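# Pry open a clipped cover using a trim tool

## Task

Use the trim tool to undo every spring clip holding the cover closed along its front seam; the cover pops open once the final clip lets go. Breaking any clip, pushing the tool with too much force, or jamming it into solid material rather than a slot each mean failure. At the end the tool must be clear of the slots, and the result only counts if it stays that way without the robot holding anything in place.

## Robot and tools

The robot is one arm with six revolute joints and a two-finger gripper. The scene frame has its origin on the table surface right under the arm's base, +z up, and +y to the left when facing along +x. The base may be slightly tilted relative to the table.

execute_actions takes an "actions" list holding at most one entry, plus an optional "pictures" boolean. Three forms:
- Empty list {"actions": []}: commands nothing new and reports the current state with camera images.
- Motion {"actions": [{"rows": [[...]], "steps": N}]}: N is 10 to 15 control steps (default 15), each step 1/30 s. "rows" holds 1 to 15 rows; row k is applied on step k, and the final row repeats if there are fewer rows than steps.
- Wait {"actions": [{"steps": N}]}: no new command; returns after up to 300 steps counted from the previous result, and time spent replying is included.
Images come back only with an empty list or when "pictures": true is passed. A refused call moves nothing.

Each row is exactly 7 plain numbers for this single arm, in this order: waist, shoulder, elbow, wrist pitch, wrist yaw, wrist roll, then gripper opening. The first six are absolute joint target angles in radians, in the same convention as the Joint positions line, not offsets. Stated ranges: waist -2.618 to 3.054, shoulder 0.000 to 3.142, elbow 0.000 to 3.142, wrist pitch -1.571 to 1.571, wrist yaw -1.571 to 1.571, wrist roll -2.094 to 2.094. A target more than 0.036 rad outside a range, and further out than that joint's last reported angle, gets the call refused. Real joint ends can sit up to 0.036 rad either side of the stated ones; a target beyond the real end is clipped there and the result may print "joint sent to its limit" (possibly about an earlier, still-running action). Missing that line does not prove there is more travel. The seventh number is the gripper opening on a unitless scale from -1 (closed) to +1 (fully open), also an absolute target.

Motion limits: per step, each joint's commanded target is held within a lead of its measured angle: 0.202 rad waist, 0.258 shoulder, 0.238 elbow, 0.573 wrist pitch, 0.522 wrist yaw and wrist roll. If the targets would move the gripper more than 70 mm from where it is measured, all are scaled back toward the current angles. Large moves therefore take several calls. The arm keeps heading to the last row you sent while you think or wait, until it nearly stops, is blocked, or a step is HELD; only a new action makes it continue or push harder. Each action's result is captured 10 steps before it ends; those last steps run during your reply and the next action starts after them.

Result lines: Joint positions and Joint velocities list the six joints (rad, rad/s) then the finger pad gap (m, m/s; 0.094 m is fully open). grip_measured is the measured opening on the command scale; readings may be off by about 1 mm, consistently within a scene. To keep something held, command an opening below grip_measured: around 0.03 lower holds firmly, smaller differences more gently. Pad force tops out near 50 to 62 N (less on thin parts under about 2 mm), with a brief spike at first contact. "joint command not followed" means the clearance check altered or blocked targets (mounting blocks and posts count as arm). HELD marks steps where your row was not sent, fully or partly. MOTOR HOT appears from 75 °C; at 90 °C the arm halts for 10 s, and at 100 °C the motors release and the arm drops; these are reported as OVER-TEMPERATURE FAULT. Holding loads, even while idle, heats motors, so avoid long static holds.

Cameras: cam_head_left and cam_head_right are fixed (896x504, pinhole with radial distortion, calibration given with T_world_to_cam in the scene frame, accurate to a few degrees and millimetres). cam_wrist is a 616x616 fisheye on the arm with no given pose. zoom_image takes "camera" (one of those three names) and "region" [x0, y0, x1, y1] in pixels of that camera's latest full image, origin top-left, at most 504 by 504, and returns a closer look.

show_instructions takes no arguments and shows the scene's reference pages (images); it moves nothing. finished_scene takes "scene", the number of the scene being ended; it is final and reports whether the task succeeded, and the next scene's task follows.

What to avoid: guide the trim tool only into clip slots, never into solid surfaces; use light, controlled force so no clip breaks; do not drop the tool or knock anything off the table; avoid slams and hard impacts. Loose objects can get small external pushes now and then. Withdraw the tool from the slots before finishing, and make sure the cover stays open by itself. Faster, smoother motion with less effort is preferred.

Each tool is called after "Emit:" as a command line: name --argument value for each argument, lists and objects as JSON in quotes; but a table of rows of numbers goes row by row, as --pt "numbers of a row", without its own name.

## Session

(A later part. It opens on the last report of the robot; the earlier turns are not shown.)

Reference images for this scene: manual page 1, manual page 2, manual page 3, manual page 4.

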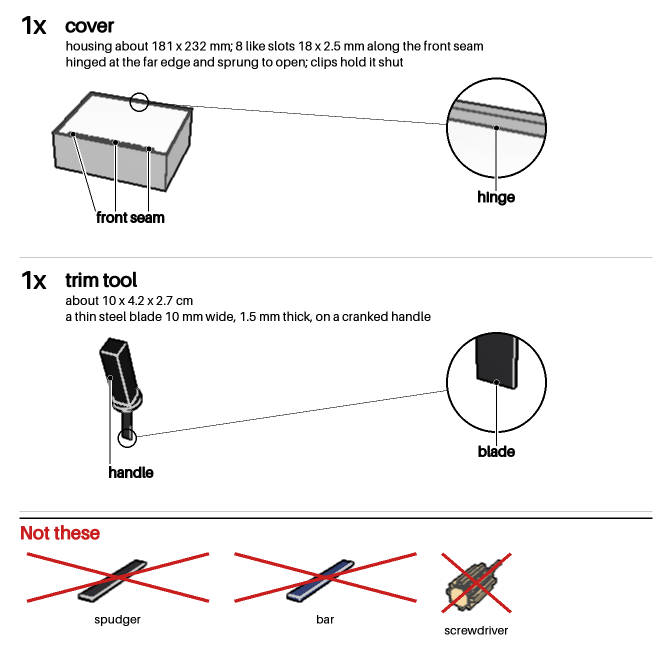

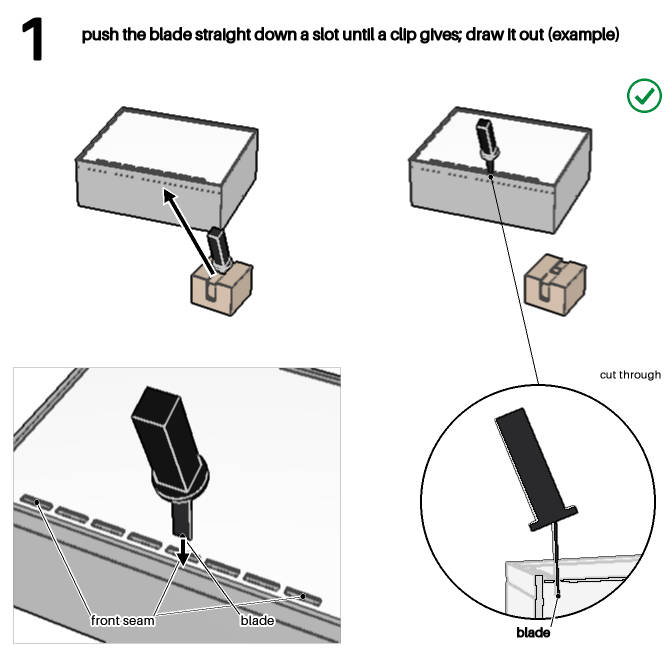

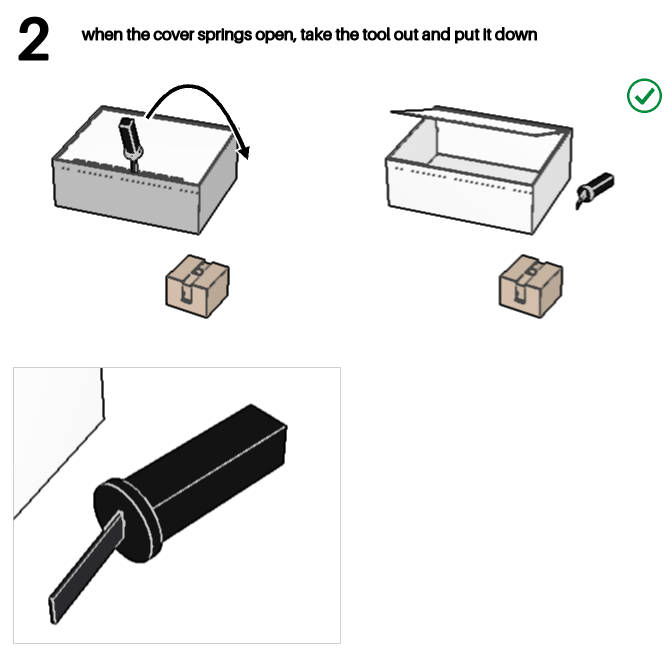

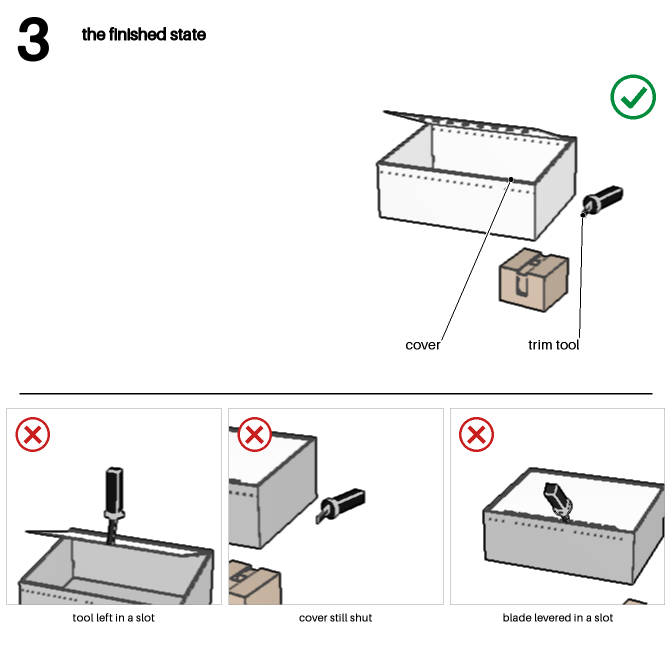

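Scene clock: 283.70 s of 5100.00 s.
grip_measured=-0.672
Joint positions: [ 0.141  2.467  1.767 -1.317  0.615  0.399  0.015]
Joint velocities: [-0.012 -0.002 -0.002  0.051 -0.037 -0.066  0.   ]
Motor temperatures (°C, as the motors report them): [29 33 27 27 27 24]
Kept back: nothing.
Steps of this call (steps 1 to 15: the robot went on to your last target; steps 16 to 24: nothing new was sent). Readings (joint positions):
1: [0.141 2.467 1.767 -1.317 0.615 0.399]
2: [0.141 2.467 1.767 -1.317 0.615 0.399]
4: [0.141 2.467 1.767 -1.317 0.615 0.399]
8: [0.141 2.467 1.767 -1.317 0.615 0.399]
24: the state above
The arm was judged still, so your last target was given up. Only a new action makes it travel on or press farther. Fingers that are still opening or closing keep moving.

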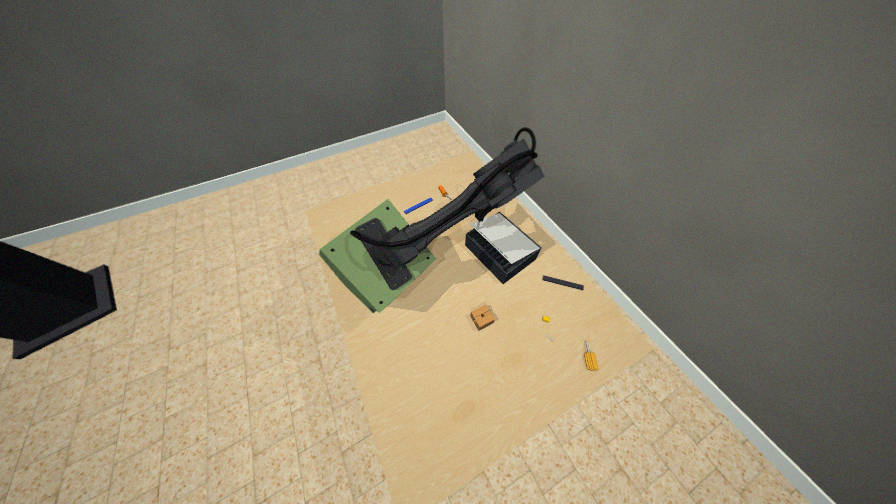

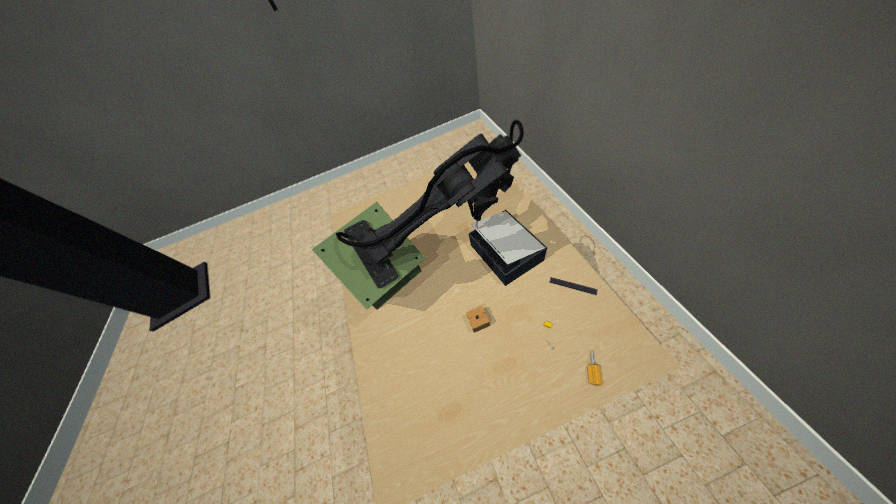

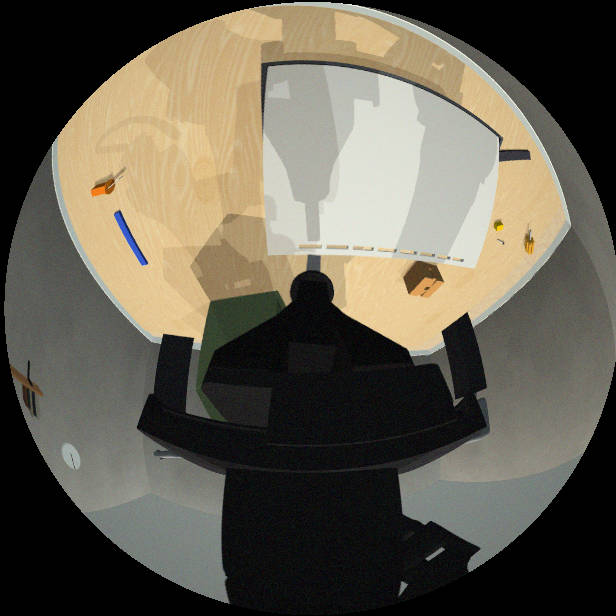

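Emit:
execute_actions --actions '[{"rows": [[0.141,2.43,1.767,-1.33,0.615,0.405,-0.715],[0.141,2.41,1.767,-1.33,0.615,0.405,-0.715],[0.141,2.39,1.767,-1.33,0.615,0.405,-0.715],[0.141,2.37,1.767,-1.33,0.615,0.405,-0.715],[0.141,2.35,1.767,-1.33,0.615,0.405,-0.715],[0.141,2.33,1.767,-1.33,0.615,0.405,-0.715],[0.141,2.31,1.767,-1.33,0.615,0.405,-0.715],[0.141,2.29,1.767,-1.33,0.615,0.405,-0.715]], "steps": 15}]'

Emit:
execute_actions --actions '[{"steps": 12}]' --pictures true

Scene clock: 286.27 s of 5100.00 s.
grip_measured=-0.672
Joint positions: [ 0.141  2.424  1.767 -1.317  0.615  0.399  0.015]
Joint velocities: [-0.012 -0.535  0.012 -0.022 -0.007  0.051  0.   ]
Motor temperatures (°C, as the motors report them): [29 34 27 27 27 24]
Steps of this call (steps 1 to 72: nothing new was sent; steps 73 to 77: the first 5 steps of this action). Readings (joint positions):
73: [0.141 2.465 1.767 -1.317 0.615 0.399]
74: [0.141 2.461 1.767 -1.317 0.615 0.399]
76: [0.141 2.441 1.767 -1.317 0.615 0.399]
77: the state above

Scene clock: 286.67 s of 5100.00 s.
grip_measured=-0.672
Joint positions: [ 0.141  2.283  1.767 -1.318  0.615  0.399  0.015]
Joint velocities: [-0.007  0.007 -0.002  0.007  0.007  0.007  0.   ]
Motor temperatures (°C, as the motors report them): [29 34 27 27 27 24]
Kept back: nothing.
Steps of this call (steps 1 to 10: the last 10 steps of your previous action; steps 11 to 12: the robot went on to your last target). Readings (joint positions):
1: [0.141 2.403 1.767 -1.317 0.615 0.399]
2: [0.141 2.380 1.767 -1.317 0.615 0.399]
4: [0.141 2.331 1.767 -1.317 0.615 0.399]
8: [0.141 2.282 1.767 -1.317 0.615 0.399]
12: the state above

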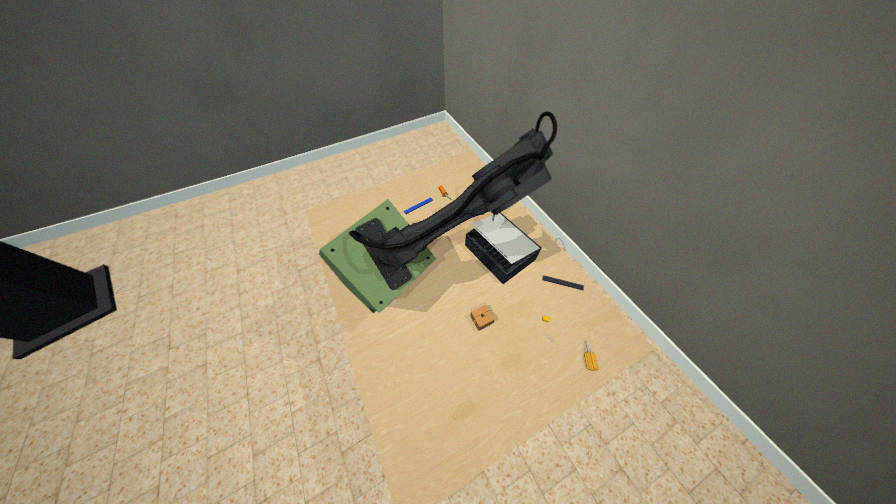

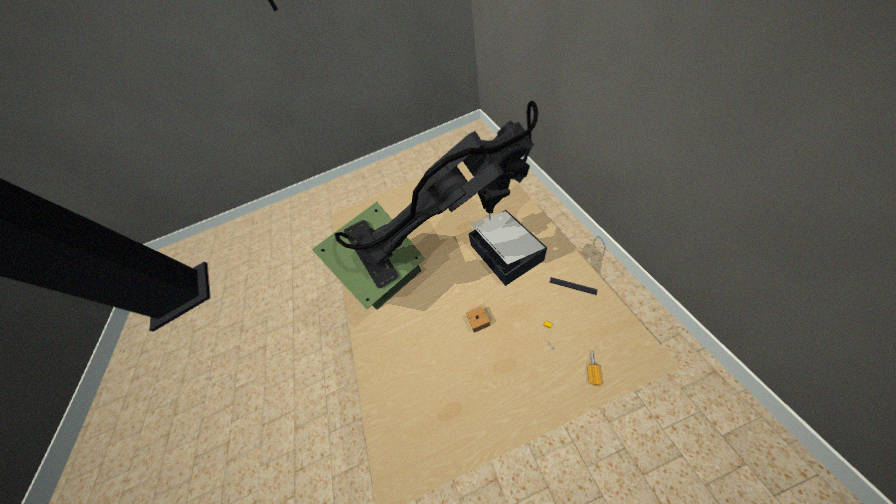

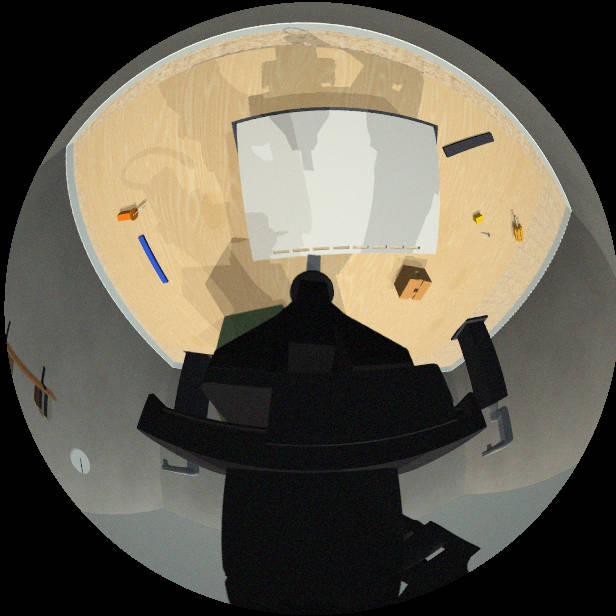

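Emit:
execute_actions --actions '[{"rows": [[0.10,2.22,1.70,-1.31,0.60,0.41,-0.715],[0.04,2.16,1.62,-1.30,0.58,0.42,-0.715],[-0.03,2.10,1.54,-1.29,0.56,0.43,-0.715],[-0.10,2.04,1.46,-1.28,0.54,0.44,-0.715],[-0.17,1.98,1.38,-1.27,0.52,0.45,-0.715],[-0.24,1.92,1.30,-1.26,0.50,0.46,-0.715],[-0.31,1.86,1.22,-1.24,0.48,0.47,-0.715],[-0.38,1.80,1.15,-1.23,0.47,0.48,-0.715],[-0.45,1.74,1.08,-1.22,0.46,0.48,-0.715]], "steps": 15}]'

Emit:
execute_actions --actions '[{"rows": [[-0.50,1.74,1.07,-1.0,0.44,0.40,-0.715],[-0.56,1.73,1.06,-0.8,0.42,0.30,-0.715],[-0.62,1.72,1.05,-0.6,0.40,0.20,-0.715],[-0.68,1.72,1.04,-0.4,0.38,0.10,-0.715],[-0.74,1.71,1.03,-0.2,0.36,0.0,-0.715],[-0.80,1.71,1.02,0.0,0.34,-0.1,-0.715],[-0.86,1.70,1.01,0.2,0.32,-0.2,-0.715],[-0.92,1.70,1.0,0.4,0.29,-0.3,-0.715],[-0.98,1.70,1.0,0.6,0.264,-0.3,-0.715]], "steps": 15}]'

Emit:
execute_actions --actions '[{"rows": [[-0.98,1.74,0.95,0.7,0.264,-0.3,-0.715],[-0.98,1.78,0.90,0.8,0.264,-0.3,-0.715],[-0.98,1.82,0.85,0.9,0.264,-0.3,-0.715],[-0.98,1.86,0.80,1.0,0.264,-0.3,-0.715],[-0.98,1.90,0.75,1.1,0.264,-0.3,-0.715],[-0.98,1.94,0.70,1.2,0.264,-0.3,-0.715],[-0.98,1.98,0.64,1.3,0.264,-0.3,-0.715],[-0.98,2.033,0.574,1.382,0.264,-0.3,-0.715]], "steps": 15}]'

Emit:
execute_actions --actions '[{"steps": 25}]' --pictures true

Scene clock: 289.23 s of 5100.00 s.
grip_measured=-0.672
Joint positions: [ 0.027  2.134  1.555 -1.277  0.574  0.41   0.015]
Joint velocities: [-1.429 -1.336 -1.731  0.183 -0.242  0.154  0.   ]
Motor temperatures (°C, as the motors report them): [29 34 27 27 27 24]
Steps of this call (steps 1 to 30: the robot went on to your last target; steps 31 to 72: nothing new was sent; steps 73 to 77: the first 5 steps of this action). Readings (joint positions):
73: [0.138 2.277 1.757 -1.312 0.613 0.399]
74: [0.128 2.256 1.724 -1.297 0.607 0.400]
76: [0.072 2.179 1.614 -1.282 0.584 0.406]
77: the state above

Scene clock: 289.73 s of 5100.00 s.
grip_measured=-0.672
Joint positions: [-0.596  1.741  1.067 -0.905  0.431  0.296  0.015]
Joint velocities: [-1.287 -0.007 -0.105  2.542 -0.388 -1.429  0.   ]
Motor temperatures (°C, as the motors report them): [29 34 27 27 27 24]
Steps of this call (steps 1 to 10: the last 10 steps of your previous action; steps 11 to 15: the first 5 steps of this action). Readings (joint positions):
11: [-0.493 1.741 1.094 -1.226 0.496 0.454]
12: [-0.500 1.741 1.086 -1.167 0.481 0.428]
14: [-0.554 1.741 1.071 -0.992 0.447 0.347]
15: the state above

Scene clock: 290.23 s of 5100.00 s.
grip_measured=-0.672
Joint positions: [-0.992  1.785  0.889  0.526  0.292 -0.249  0.015]
Joint velocities: [-0.012  0.838 -1.219  3.612 -0.022 -0.271  0.001]
Motor temperatures (°C, as the motors report them): [29 34 27 27 27 24]
Steps of this call (steps 1 to 10: the last 10 steps of your previous action; steps 11 to 15: the first 5 steps of this action). Readings (joint positions):
11: [-0.995 1.741 1.017 0.028 0.317 -0.187]
12: [-0.994 1.741 0.995 0.148 0.309 -0.208]
14: [-0.992 1.760 0.930 0.398 0.296 -0.239]
15: the state above

Scene clock: 291.07 s of 5100.00 s.
grip_measured=-0.672
Joint positions: [-0.992  2.044  0.558  1.366  0.277 -0.292  0.015]
Joint velocities: [-0.007  0.002  0.002 -0.022 -0.022  0.066  0.001]
Motor temperatures (°C, as the motors report them): [29 34 27 27 27 24]
Kept back: nothing.
Steps of this call (steps 1 to 10: the last 10 steps of your previous action; steps 11 to 25: the robot went on to your last target). Readings (joint positions):
1: [-0.992 1.820 0.843 0.653 0.288 -0.258]
2: [-0.992 1.864 0.791 0.776 0.286 -0.264]
4: [-0.992 1.963 0.675 0.990 0.281 -0.274]
8: [-0.992 2.061 0.559 1.147 0.279 -0.285]
25: the state above

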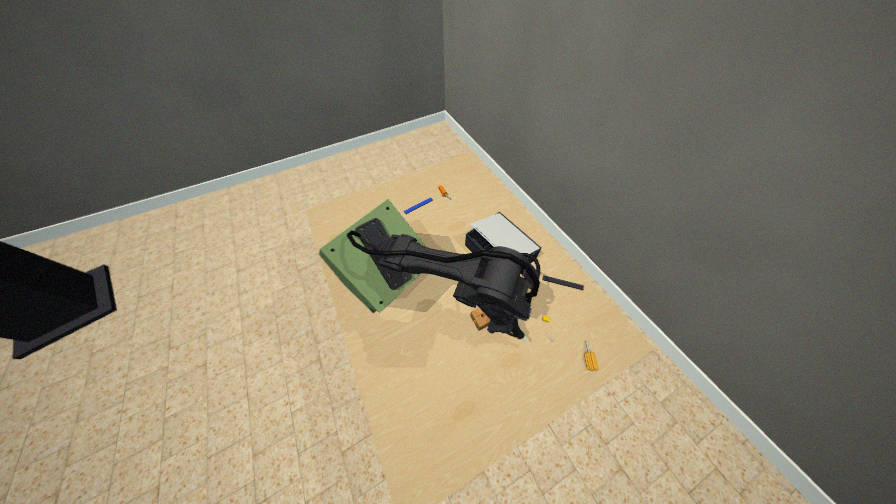

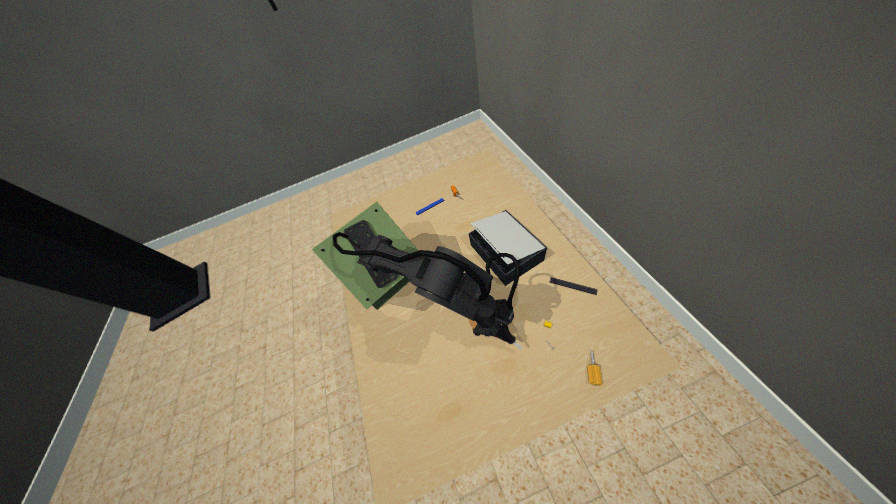

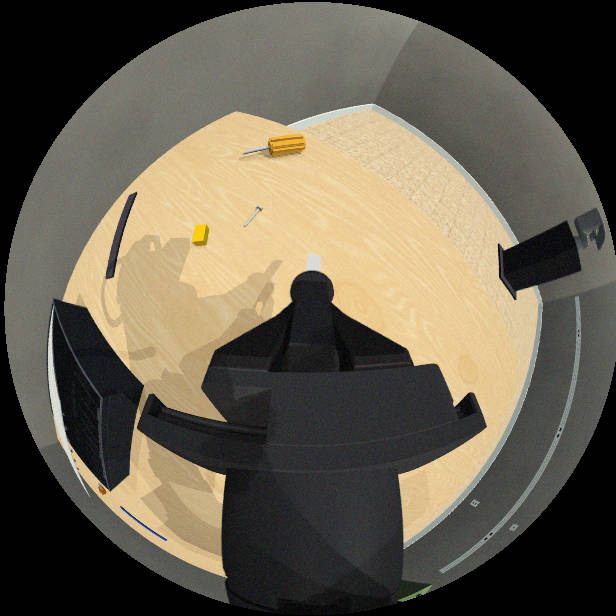

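Emit:
execute_actions --actions '[{"rows": [[-0.99,2.0,0.56,1.37,0.264,-0.3,-0.715],[-1.02,1.96,0.56,1.37,0.264,-0.3,-0.715],[-1.06,1.93,0.56,1.37,0.264,-0.3,-0.715],[-1.11,1.91,0.56,1.37,0.264,-0.3,-0.715],[-1.16,1.90,0.56,1.37,0.264,-0.3,-0.715],[-1.21,1.90,0.56,1.37,0.264,-0.3,-0.715],[-1.26,1.90,0.56,1.37,0.264,-0.3,-0.715],[-1.31,1.90,0.56,1.37,0.264,-0.3,-0.715],[-1.36,1.90,0.56,1.37,0.264,-0.3,-0.715],[-1.40,1.90,0.56,1.37,0.264,-0.3,-0.715]], "steps": 15}]'

Emit:
execute_actions --actions '[{"steps": 18}]' --pictures true

Scene clock: 291.73 s of 5100.00 s.
grip_measured=-0.672
Joint positions: [-1.052  1.957  0.558  1.356  0.261 -0.294  0.015]
Joint velocities: [-1.048 -0.803 -0.002  0.022 -0.139 -0.037  0.   ]
Motor temperatures (°C, as the motors report them): [29 34 27 27 27 24]
Steps of this call (steps 1 to 15: the robot went on to your last target; steps 16 to 20: the first 5 steps of this action). Readings (joint positions):
16: [-0.992 2.040 0.558 1.368 0.277 -0.292]
17: [-0.994 2.029 0.558 1.363 0.275 -0.292]
19: [-1.021 1.985 0.558 1.356 0.266 -0.293]
20: the state above

Scene clock: 292.33 s of 5100.00 s.
grip_measured=-0.672
Joint positions: [-1.408  1.902  0.558  1.378  0.273 -0.294  0.015]
Joint velocities: [-0.012  0.002 -0.002 -0.007  0.007 -0.051  0.   ]
Motor temperatures (°C, as the motors report them): [28 34 27 28 27 24]
Kept back: nothing.
Steps of this call (steps 1 to 10: the last 10 steps of your previous action; steps 11 to 18: the robot went on to your last target). Readings (joint positions):
1: [-1.095 1.933 0.558 1.361 0.259 -0.294]
2: [-1.147 1.916 0.558 1.369 0.257 -0.294]
4: [-1.262 1.903 0.558 1.379 0.258 -0.294]
8: [-1.417 1.902 0.558 1.378 0.273 -0.294]
18: the state above

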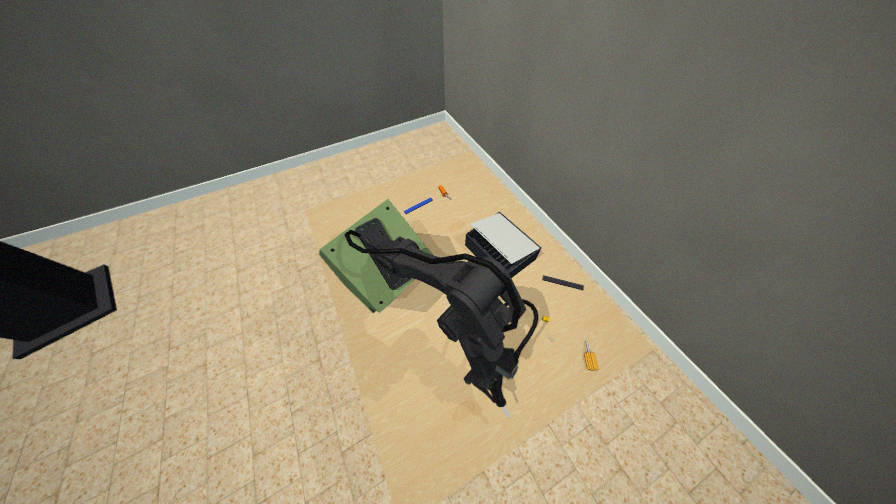

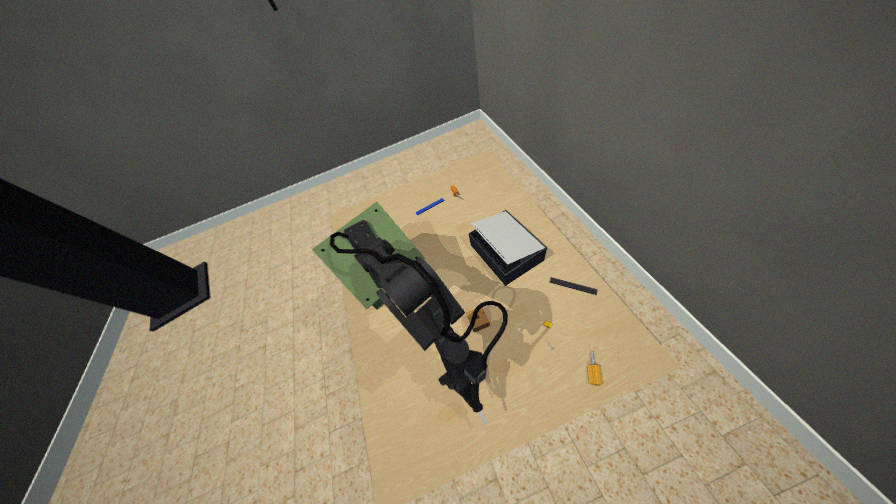

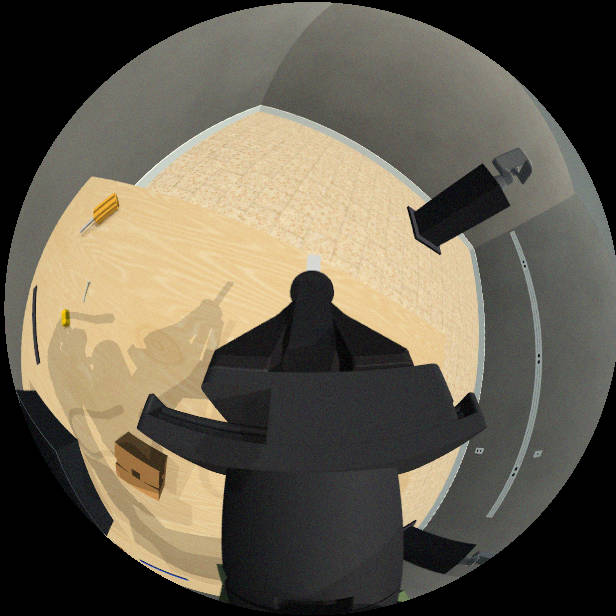

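Emit:
execute_actions --actions '[{"rows": [[-1.37,1.93,0.60,1.37,0.264,-0.3,-0.715],[-1.34,1.96,0.63,1.36,0.264,-0.3,-0.715],[-1.31,2.0,0.66,1.35,0.264,-0.3,-0.715],[-1.28,2.04,0.69,1.34,0.264,-0.3,-0.715],[-1.25,2.08,0.71,1.33,0.264,-0.3,-0.715],[-1.22,2.12,0.73,1.32,0.264,-0.3,-0.715],[-1.20,2.16,0.75,1.31,0.264,-0.3,-0.715],[-1.19,2.20,0.77,1.30,0.264,-0.3,-0.715]], "steps": 15}]'

Emit:
execute_actions --actions '[{"steps": 18}]' --pictures true

Scene clock: 296.17 s of 5100.00 s.
grip_measured=-0.672
Joint positions: [-1.328  1.988  0.649  1.378  0.275 -0.294  0.015]
Joint velocities: [ 0.852  1.018  0.935  0.095 -0.037  0.037 -0.   ]
Motor temperatures (°C, as the motors report them): [28 34 27 28 27 24]
Steps of this call (steps 1 to 15: the robot went on to your last target; steps 16 to 90: nothing new was sent; then 0.67 s passed at rest; steps 91 to 95: the first 5 steps of this action). Readings (joint positions):
91: [-1.406 1.904 0.560 1.378 0.273 -0.294]
92: [-1.397 1.911 0.569 1.378 0.274 -0.294]
94: [-1.357 1.954 0.617 1.379 0.275 -0.294]
95: the state above

Scene clock: 296.77 s of 5100.00 s.
grip_measured=-0.672
Joint positions: [-1.178  2.202  0.752  1.32   0.26  -0.295  0.015]
Joint velocities: [ 0.017  0.002 -0.007 -0.051 -0.022  0.007  0.   ]
Motor temperatures (°C, as the motors report them): [28 34 27 28 27 24]
Kept back: nothing.
Steps of this call (steps 1 to 10: the last 10 steps of your previous action; steps 11 to 18: the robot went on to your last target). Readings (joint positions):
1: [-1.296 2.026 0.679 1.377 0.275 -0.294]
2: [-1.263 2.065 0.706 1.375 0.275 -0.294]
4: [-1.208 2.142 0.745 1.361 0.269 -0.294]
8: [-1.177 2.202 0.751 1.320 0.261 -0.295]
18: the state above

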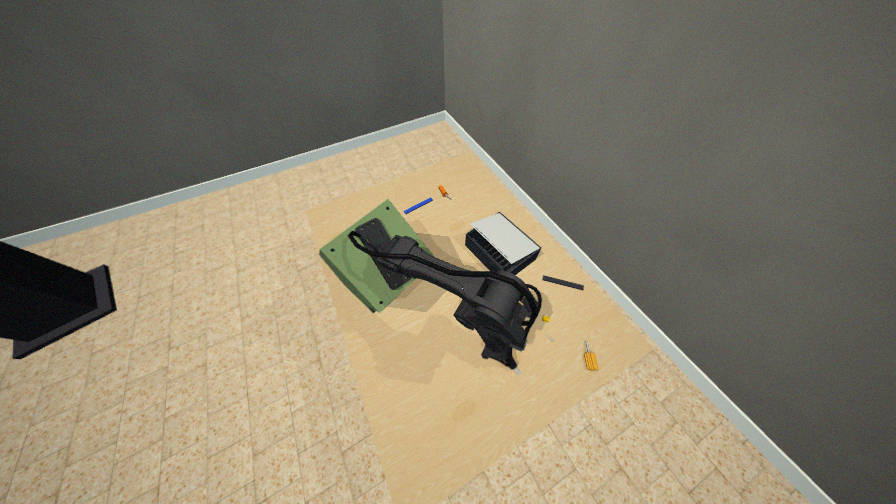

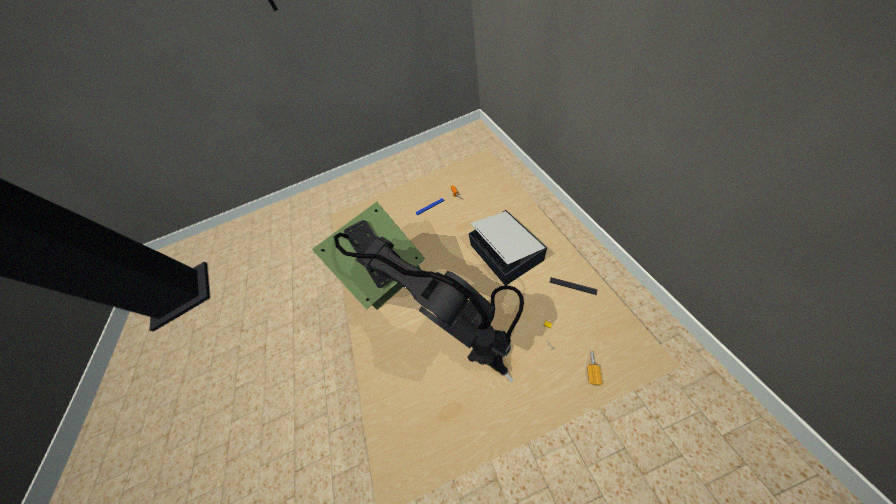

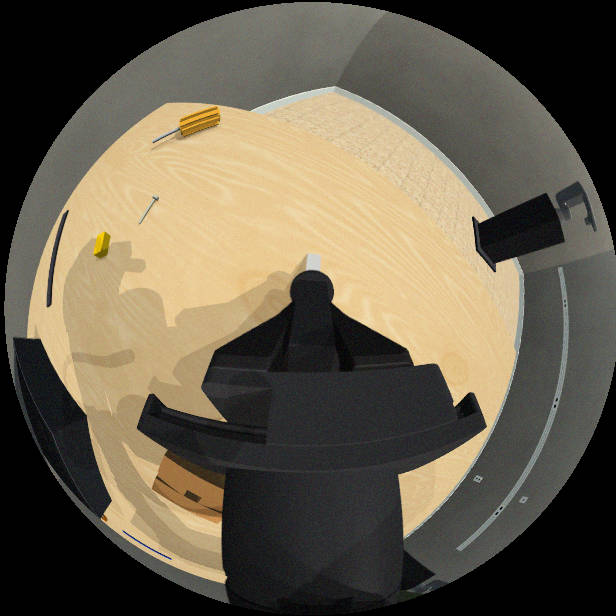

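Emit:
zoom_image --camera "cam_head_right" --region '[400, 270, 620, 420]'

Emit:
zoom_image --camera "cam_head_left" --region '[400, 270, 620, 420]'

Region (400, 270, 620, 420) of cam_head_right's 896x504 image, scaled by 2.291, with more detail than that image has; it fills the top 344 rows of this view, and the rest is white.

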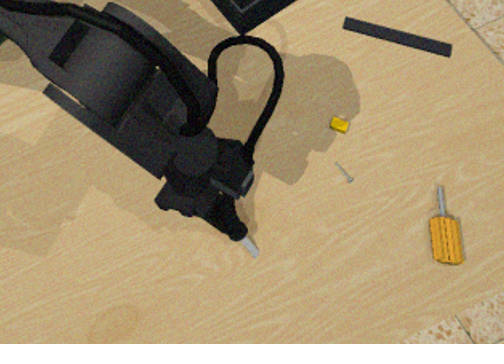

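Region (400, 270, 620, 420) of cam_head_left's 896x504 image, scaled by 2.291, with more detail than that image has; it fills the top 344 rows of this view, and the rest is white.

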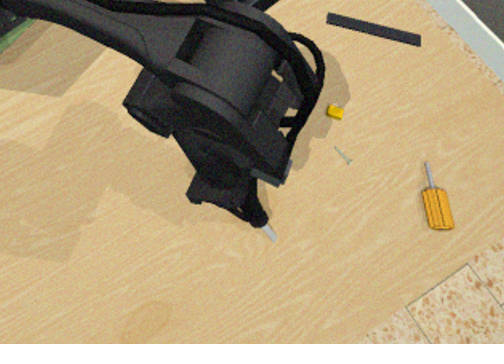

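Emit:
execute_actions --actions '[{"rows": [[-1.18,2.21,0.75,1.38,0.264,-0.3,-0.715],[-1.18,2.23,0.75,1.43,0.264,-0.3,-0.715],[-1.18,2.25,0.75,1.48,0.264,-0.3,-0.715],[-1.18,2.27,0.75,1.53,0.264,-0.3,-0.715],[-1.18,2.29,0.75,1.57,0.264,-0.3,-0.715],[-1.18,2.31,0.75,1.57,0.264,-0.3,-0.715],[-1.18,2.33,0.75,1.57,0.264,-0.3,-0.715],[-1.18,2.35,0.75,1.57,0.264,-0.3,-0.715]], "steps": 15}]'

Emit:
execute_actions --actions '[{"steps": 18}]' --pictures true

Scene clock: 299.73 s of 5100.00 s.
grip_measured=-0.672
Joint positions: [-1.178  2.234  0.752  1.432  0.26  -0.295  0.015]
Joint velocities: [-0.002  0.432  0.007  1.048 -0.095  0.022 -0.001]
Motor temperatures (°C, as the motors report them): [28 34 27 29 27 24]
Steps of this call (steps 1 to 15: the robot went on to your last target; steps 16 to 84: nothing new was sent; steps 85 to 89: the first 5 steps of this action). Readings (joint positions):
85: [-1.178 2.202 0.752 1.326 0.260 -0.295]
86: [-1.178 2.205 0.752 1.340 0.260 -0.295]
88: [-1.178 2.220 0.752 1.397 0.260 -0.295]
89: the state above

Scene clock: 300.33 s of 5100.00 s.
grip_measured=-0.672
Joint positions: [-1.178  2.333  0.752  1.557  0.261 -0.295  0.015]
Joint velocities: [-0.007  0.007 -0.002 -0.007  0.007  0.066 -0.001]
Motor temperatures (°C, as the motors report them): [28 34 27 29 27 24]
Kept back: nothing.
Steps of this call (steps 1 to 10: the last 10 steps of your previous action; steps 11 to 18: the robot went on to your last target). Readings (joint positions):
1: [-1.178 2.250 0.752 1.463 0.260 -0.295]
2: [-1.178 2.268 0.752 1.488 0.260 -0.295]
4: [-1.178 2.308 0.752 1.517 0.260 -0.295]
8: [-1.178 2.333 0.752 1.549 0.261 -0.295]
18: the state above

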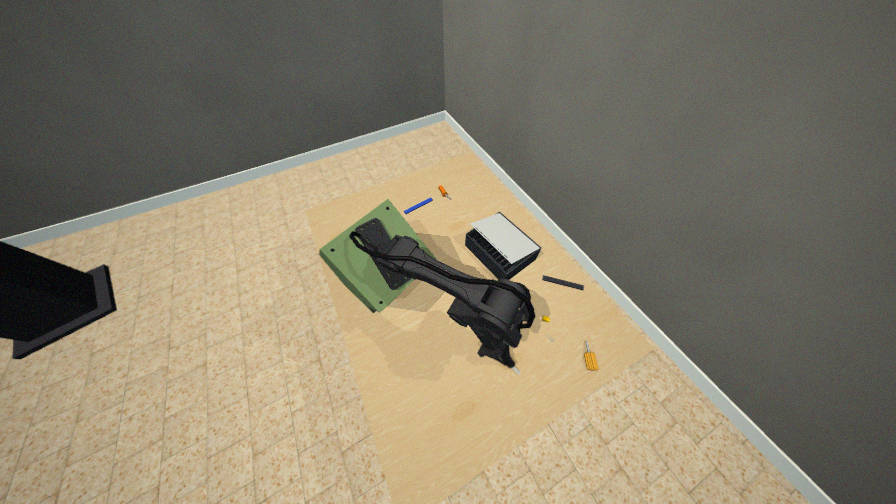

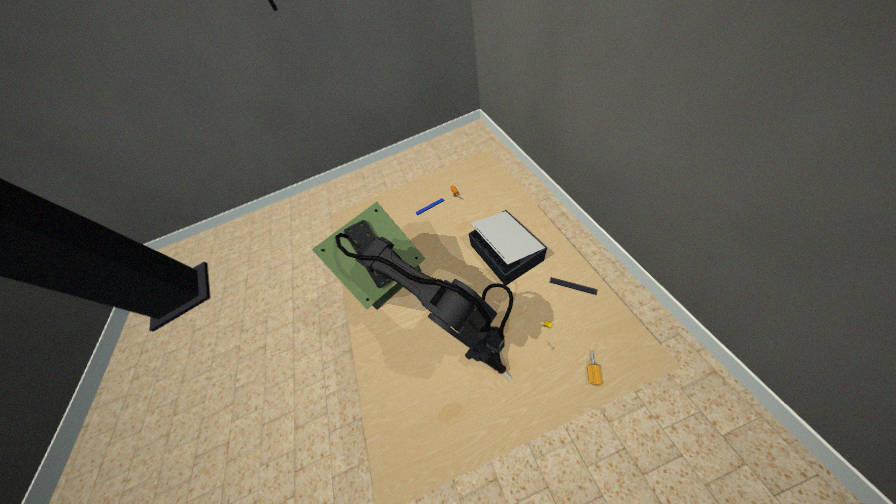

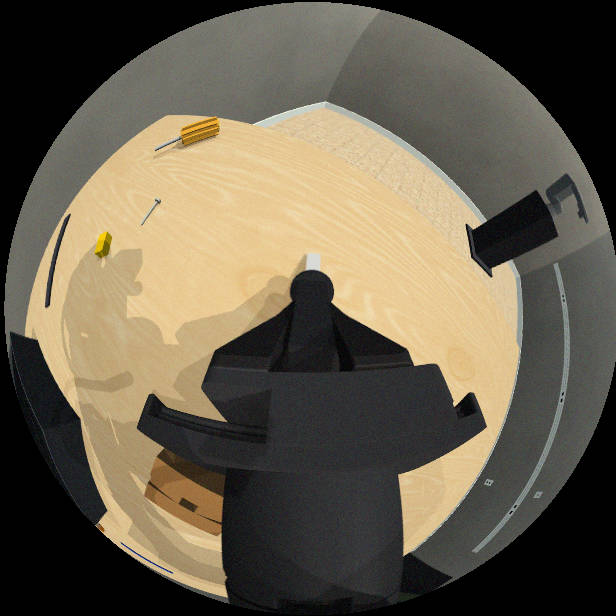

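Emit:
zoom_image --camera "cam_head_right" --region '[400, 270, 620, 420]'

Emit:
zoom_image --camera "cam_head_left" --region '[400, 270, 620, 420]'

Region (400, 270, 620, 420) of cam_head_right's 896x504 image, scaled by 2.291, with more detail than that image has; it fills the top 344 rows of this view, and the rest is white.

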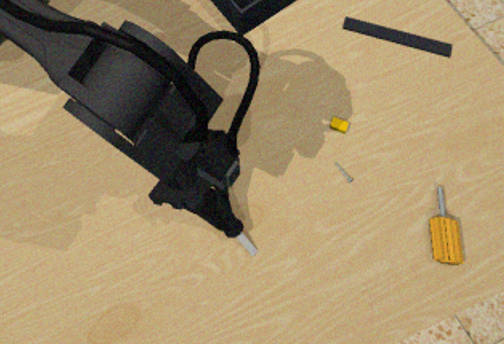

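Region (400, 270, 620, 420) of cam_head_left's 896x504 image, scaled by 2.291, with more detail than that image has; it fills the top 344 rows of this view, and the rest is white.

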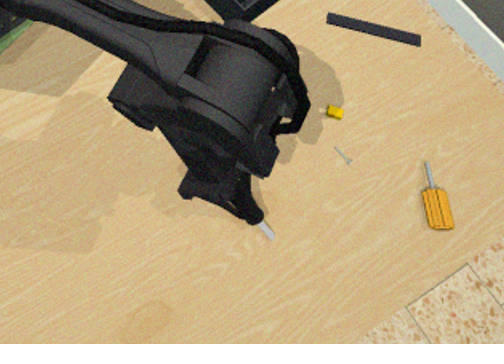

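Emit:
execute_actions --actions '[{"rows": [[-1.18,2.36,0.75,1.57,0.264,-0.3,-0.715],[-1.18,2.375,0.75,1.57,0.264,-0.3,-0.715],[-1.18,2.39,0.75,1.57,0.264,-0.3,-0.715],[-1.18,2.405,0.75,1.57,0.264,-0.3,-0.715],[-1.18,2.42,0.75,1.57,0.264,-0.3,-0.715],[-1.18,2.435,0.75,1.57,0.264,-0.3,-0.715],[-1.18,2.45,0.75,1.57,0.264,-0.3,-0.715],[-1.18,2.46,0.75,1.57,0.264,-0.3,-0.715]], "steps": 15}]'

Emit:
execute_actions --actions '[{"steps": 18}]' --pictures true

Emit:
zoom_image --camera "cam_head_right" --region '[400, 270, 620, 420]'

Emit:
zoom_image --camera "cam_head_left" --region '[400, 270, 620, 420]'

Scene clock: 301.93 s of 5100.00 s.
grip_measured=-0.672
Joint positions: [-1.178  2.364  0.752  1.588  0.261 -0.295  0.015]
Joint velocities: [-0.007  0.227  0.002  0.095  0.022 -0.022 -0.   ]
Motor temperatures (°C, as the motors report them): [27 34 27 29 27 24]
Steps of this call (steps 1 to 15: the robot went on to your last target; steps 16 to 43: nothing new was sent; steps 44 to 48: the first 5 steps of this action). Readings (joint positions):
44: [-1.178 2.333 0.752 1.557 0.261 -0.295]
45: [-1.178 2.336 0.752 1.560 0.261 -0.295]
47: [-1.178 2.352 0.752 1.571 0.261 -0.295]
48: the state above

Scene clock: 302.53 s of 5100.00 s.
grip_measured=-0.678
Joint positions: [-1.178  2.389  0.752  1.589  0.267 -0.293  0.015]
Joint velocities: [-0.012  0.002  0.002 -0.051  0.051 -0.022  0.   ]
Motor temperatures (°C, as the motors report them): [27 33 27 29 27 24]
Kept back: nothing.
Steps of this call (steps 1 to 10: the last 10 steps of your previous action; steps 11 to 18: the robot went on to your last target). Readings (joint positions):
1: [-1.178 2.370 0.752 1.588 0.262 -0.295]
2: [-1.178 2.377 0.752 1.588 0.263 -0.295]
4: [-1.178 2.389 0.752 1.589 0.266 -0.293]
8: [-1.178 2.389 0.752 1.589 0.267 -0.293]
18: the state above

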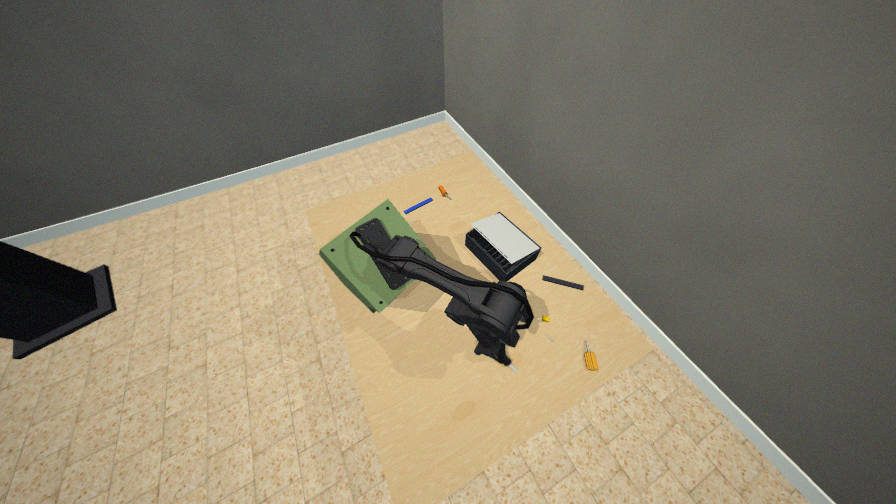

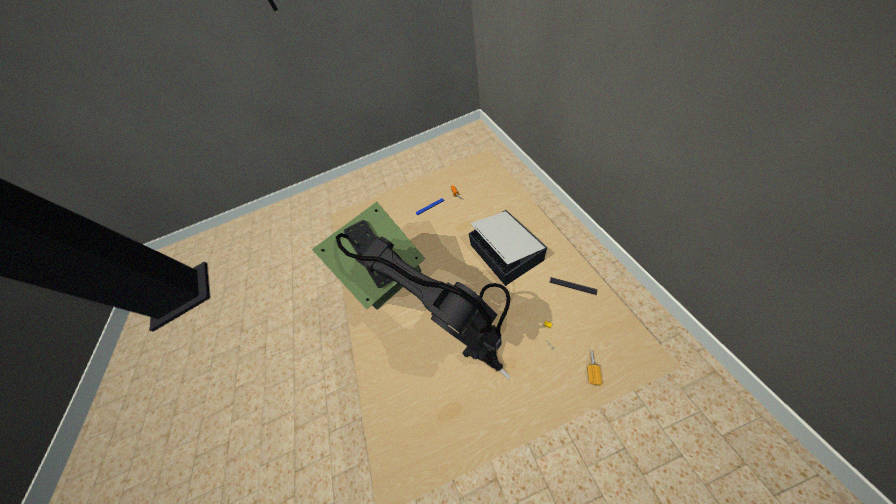

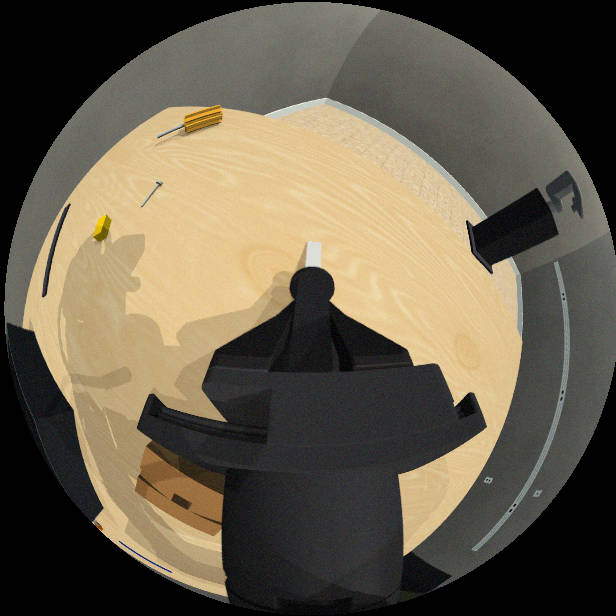

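Region (400, 270, 620, 420) of cam_head_right's 896x504 image, scaled by 2.291, with more detail than that image has; it fills the top 344 rows of this view, and the rest is white.

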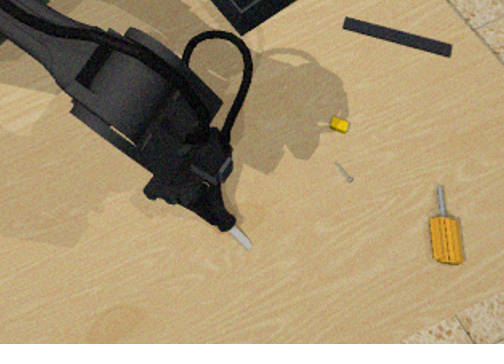

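Region (400, 270, 620, 420) of cam_head_left's 896x504 image, scaled by 2.291, with more detail than that image has; it fills the top 344 rows of this view, and the rest is white.

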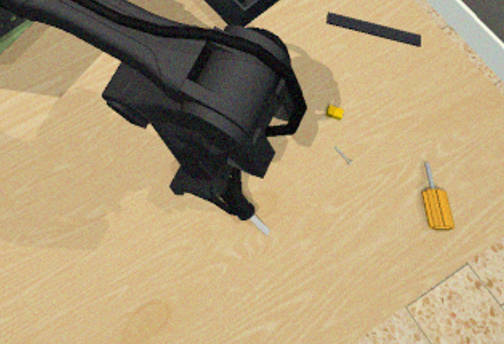

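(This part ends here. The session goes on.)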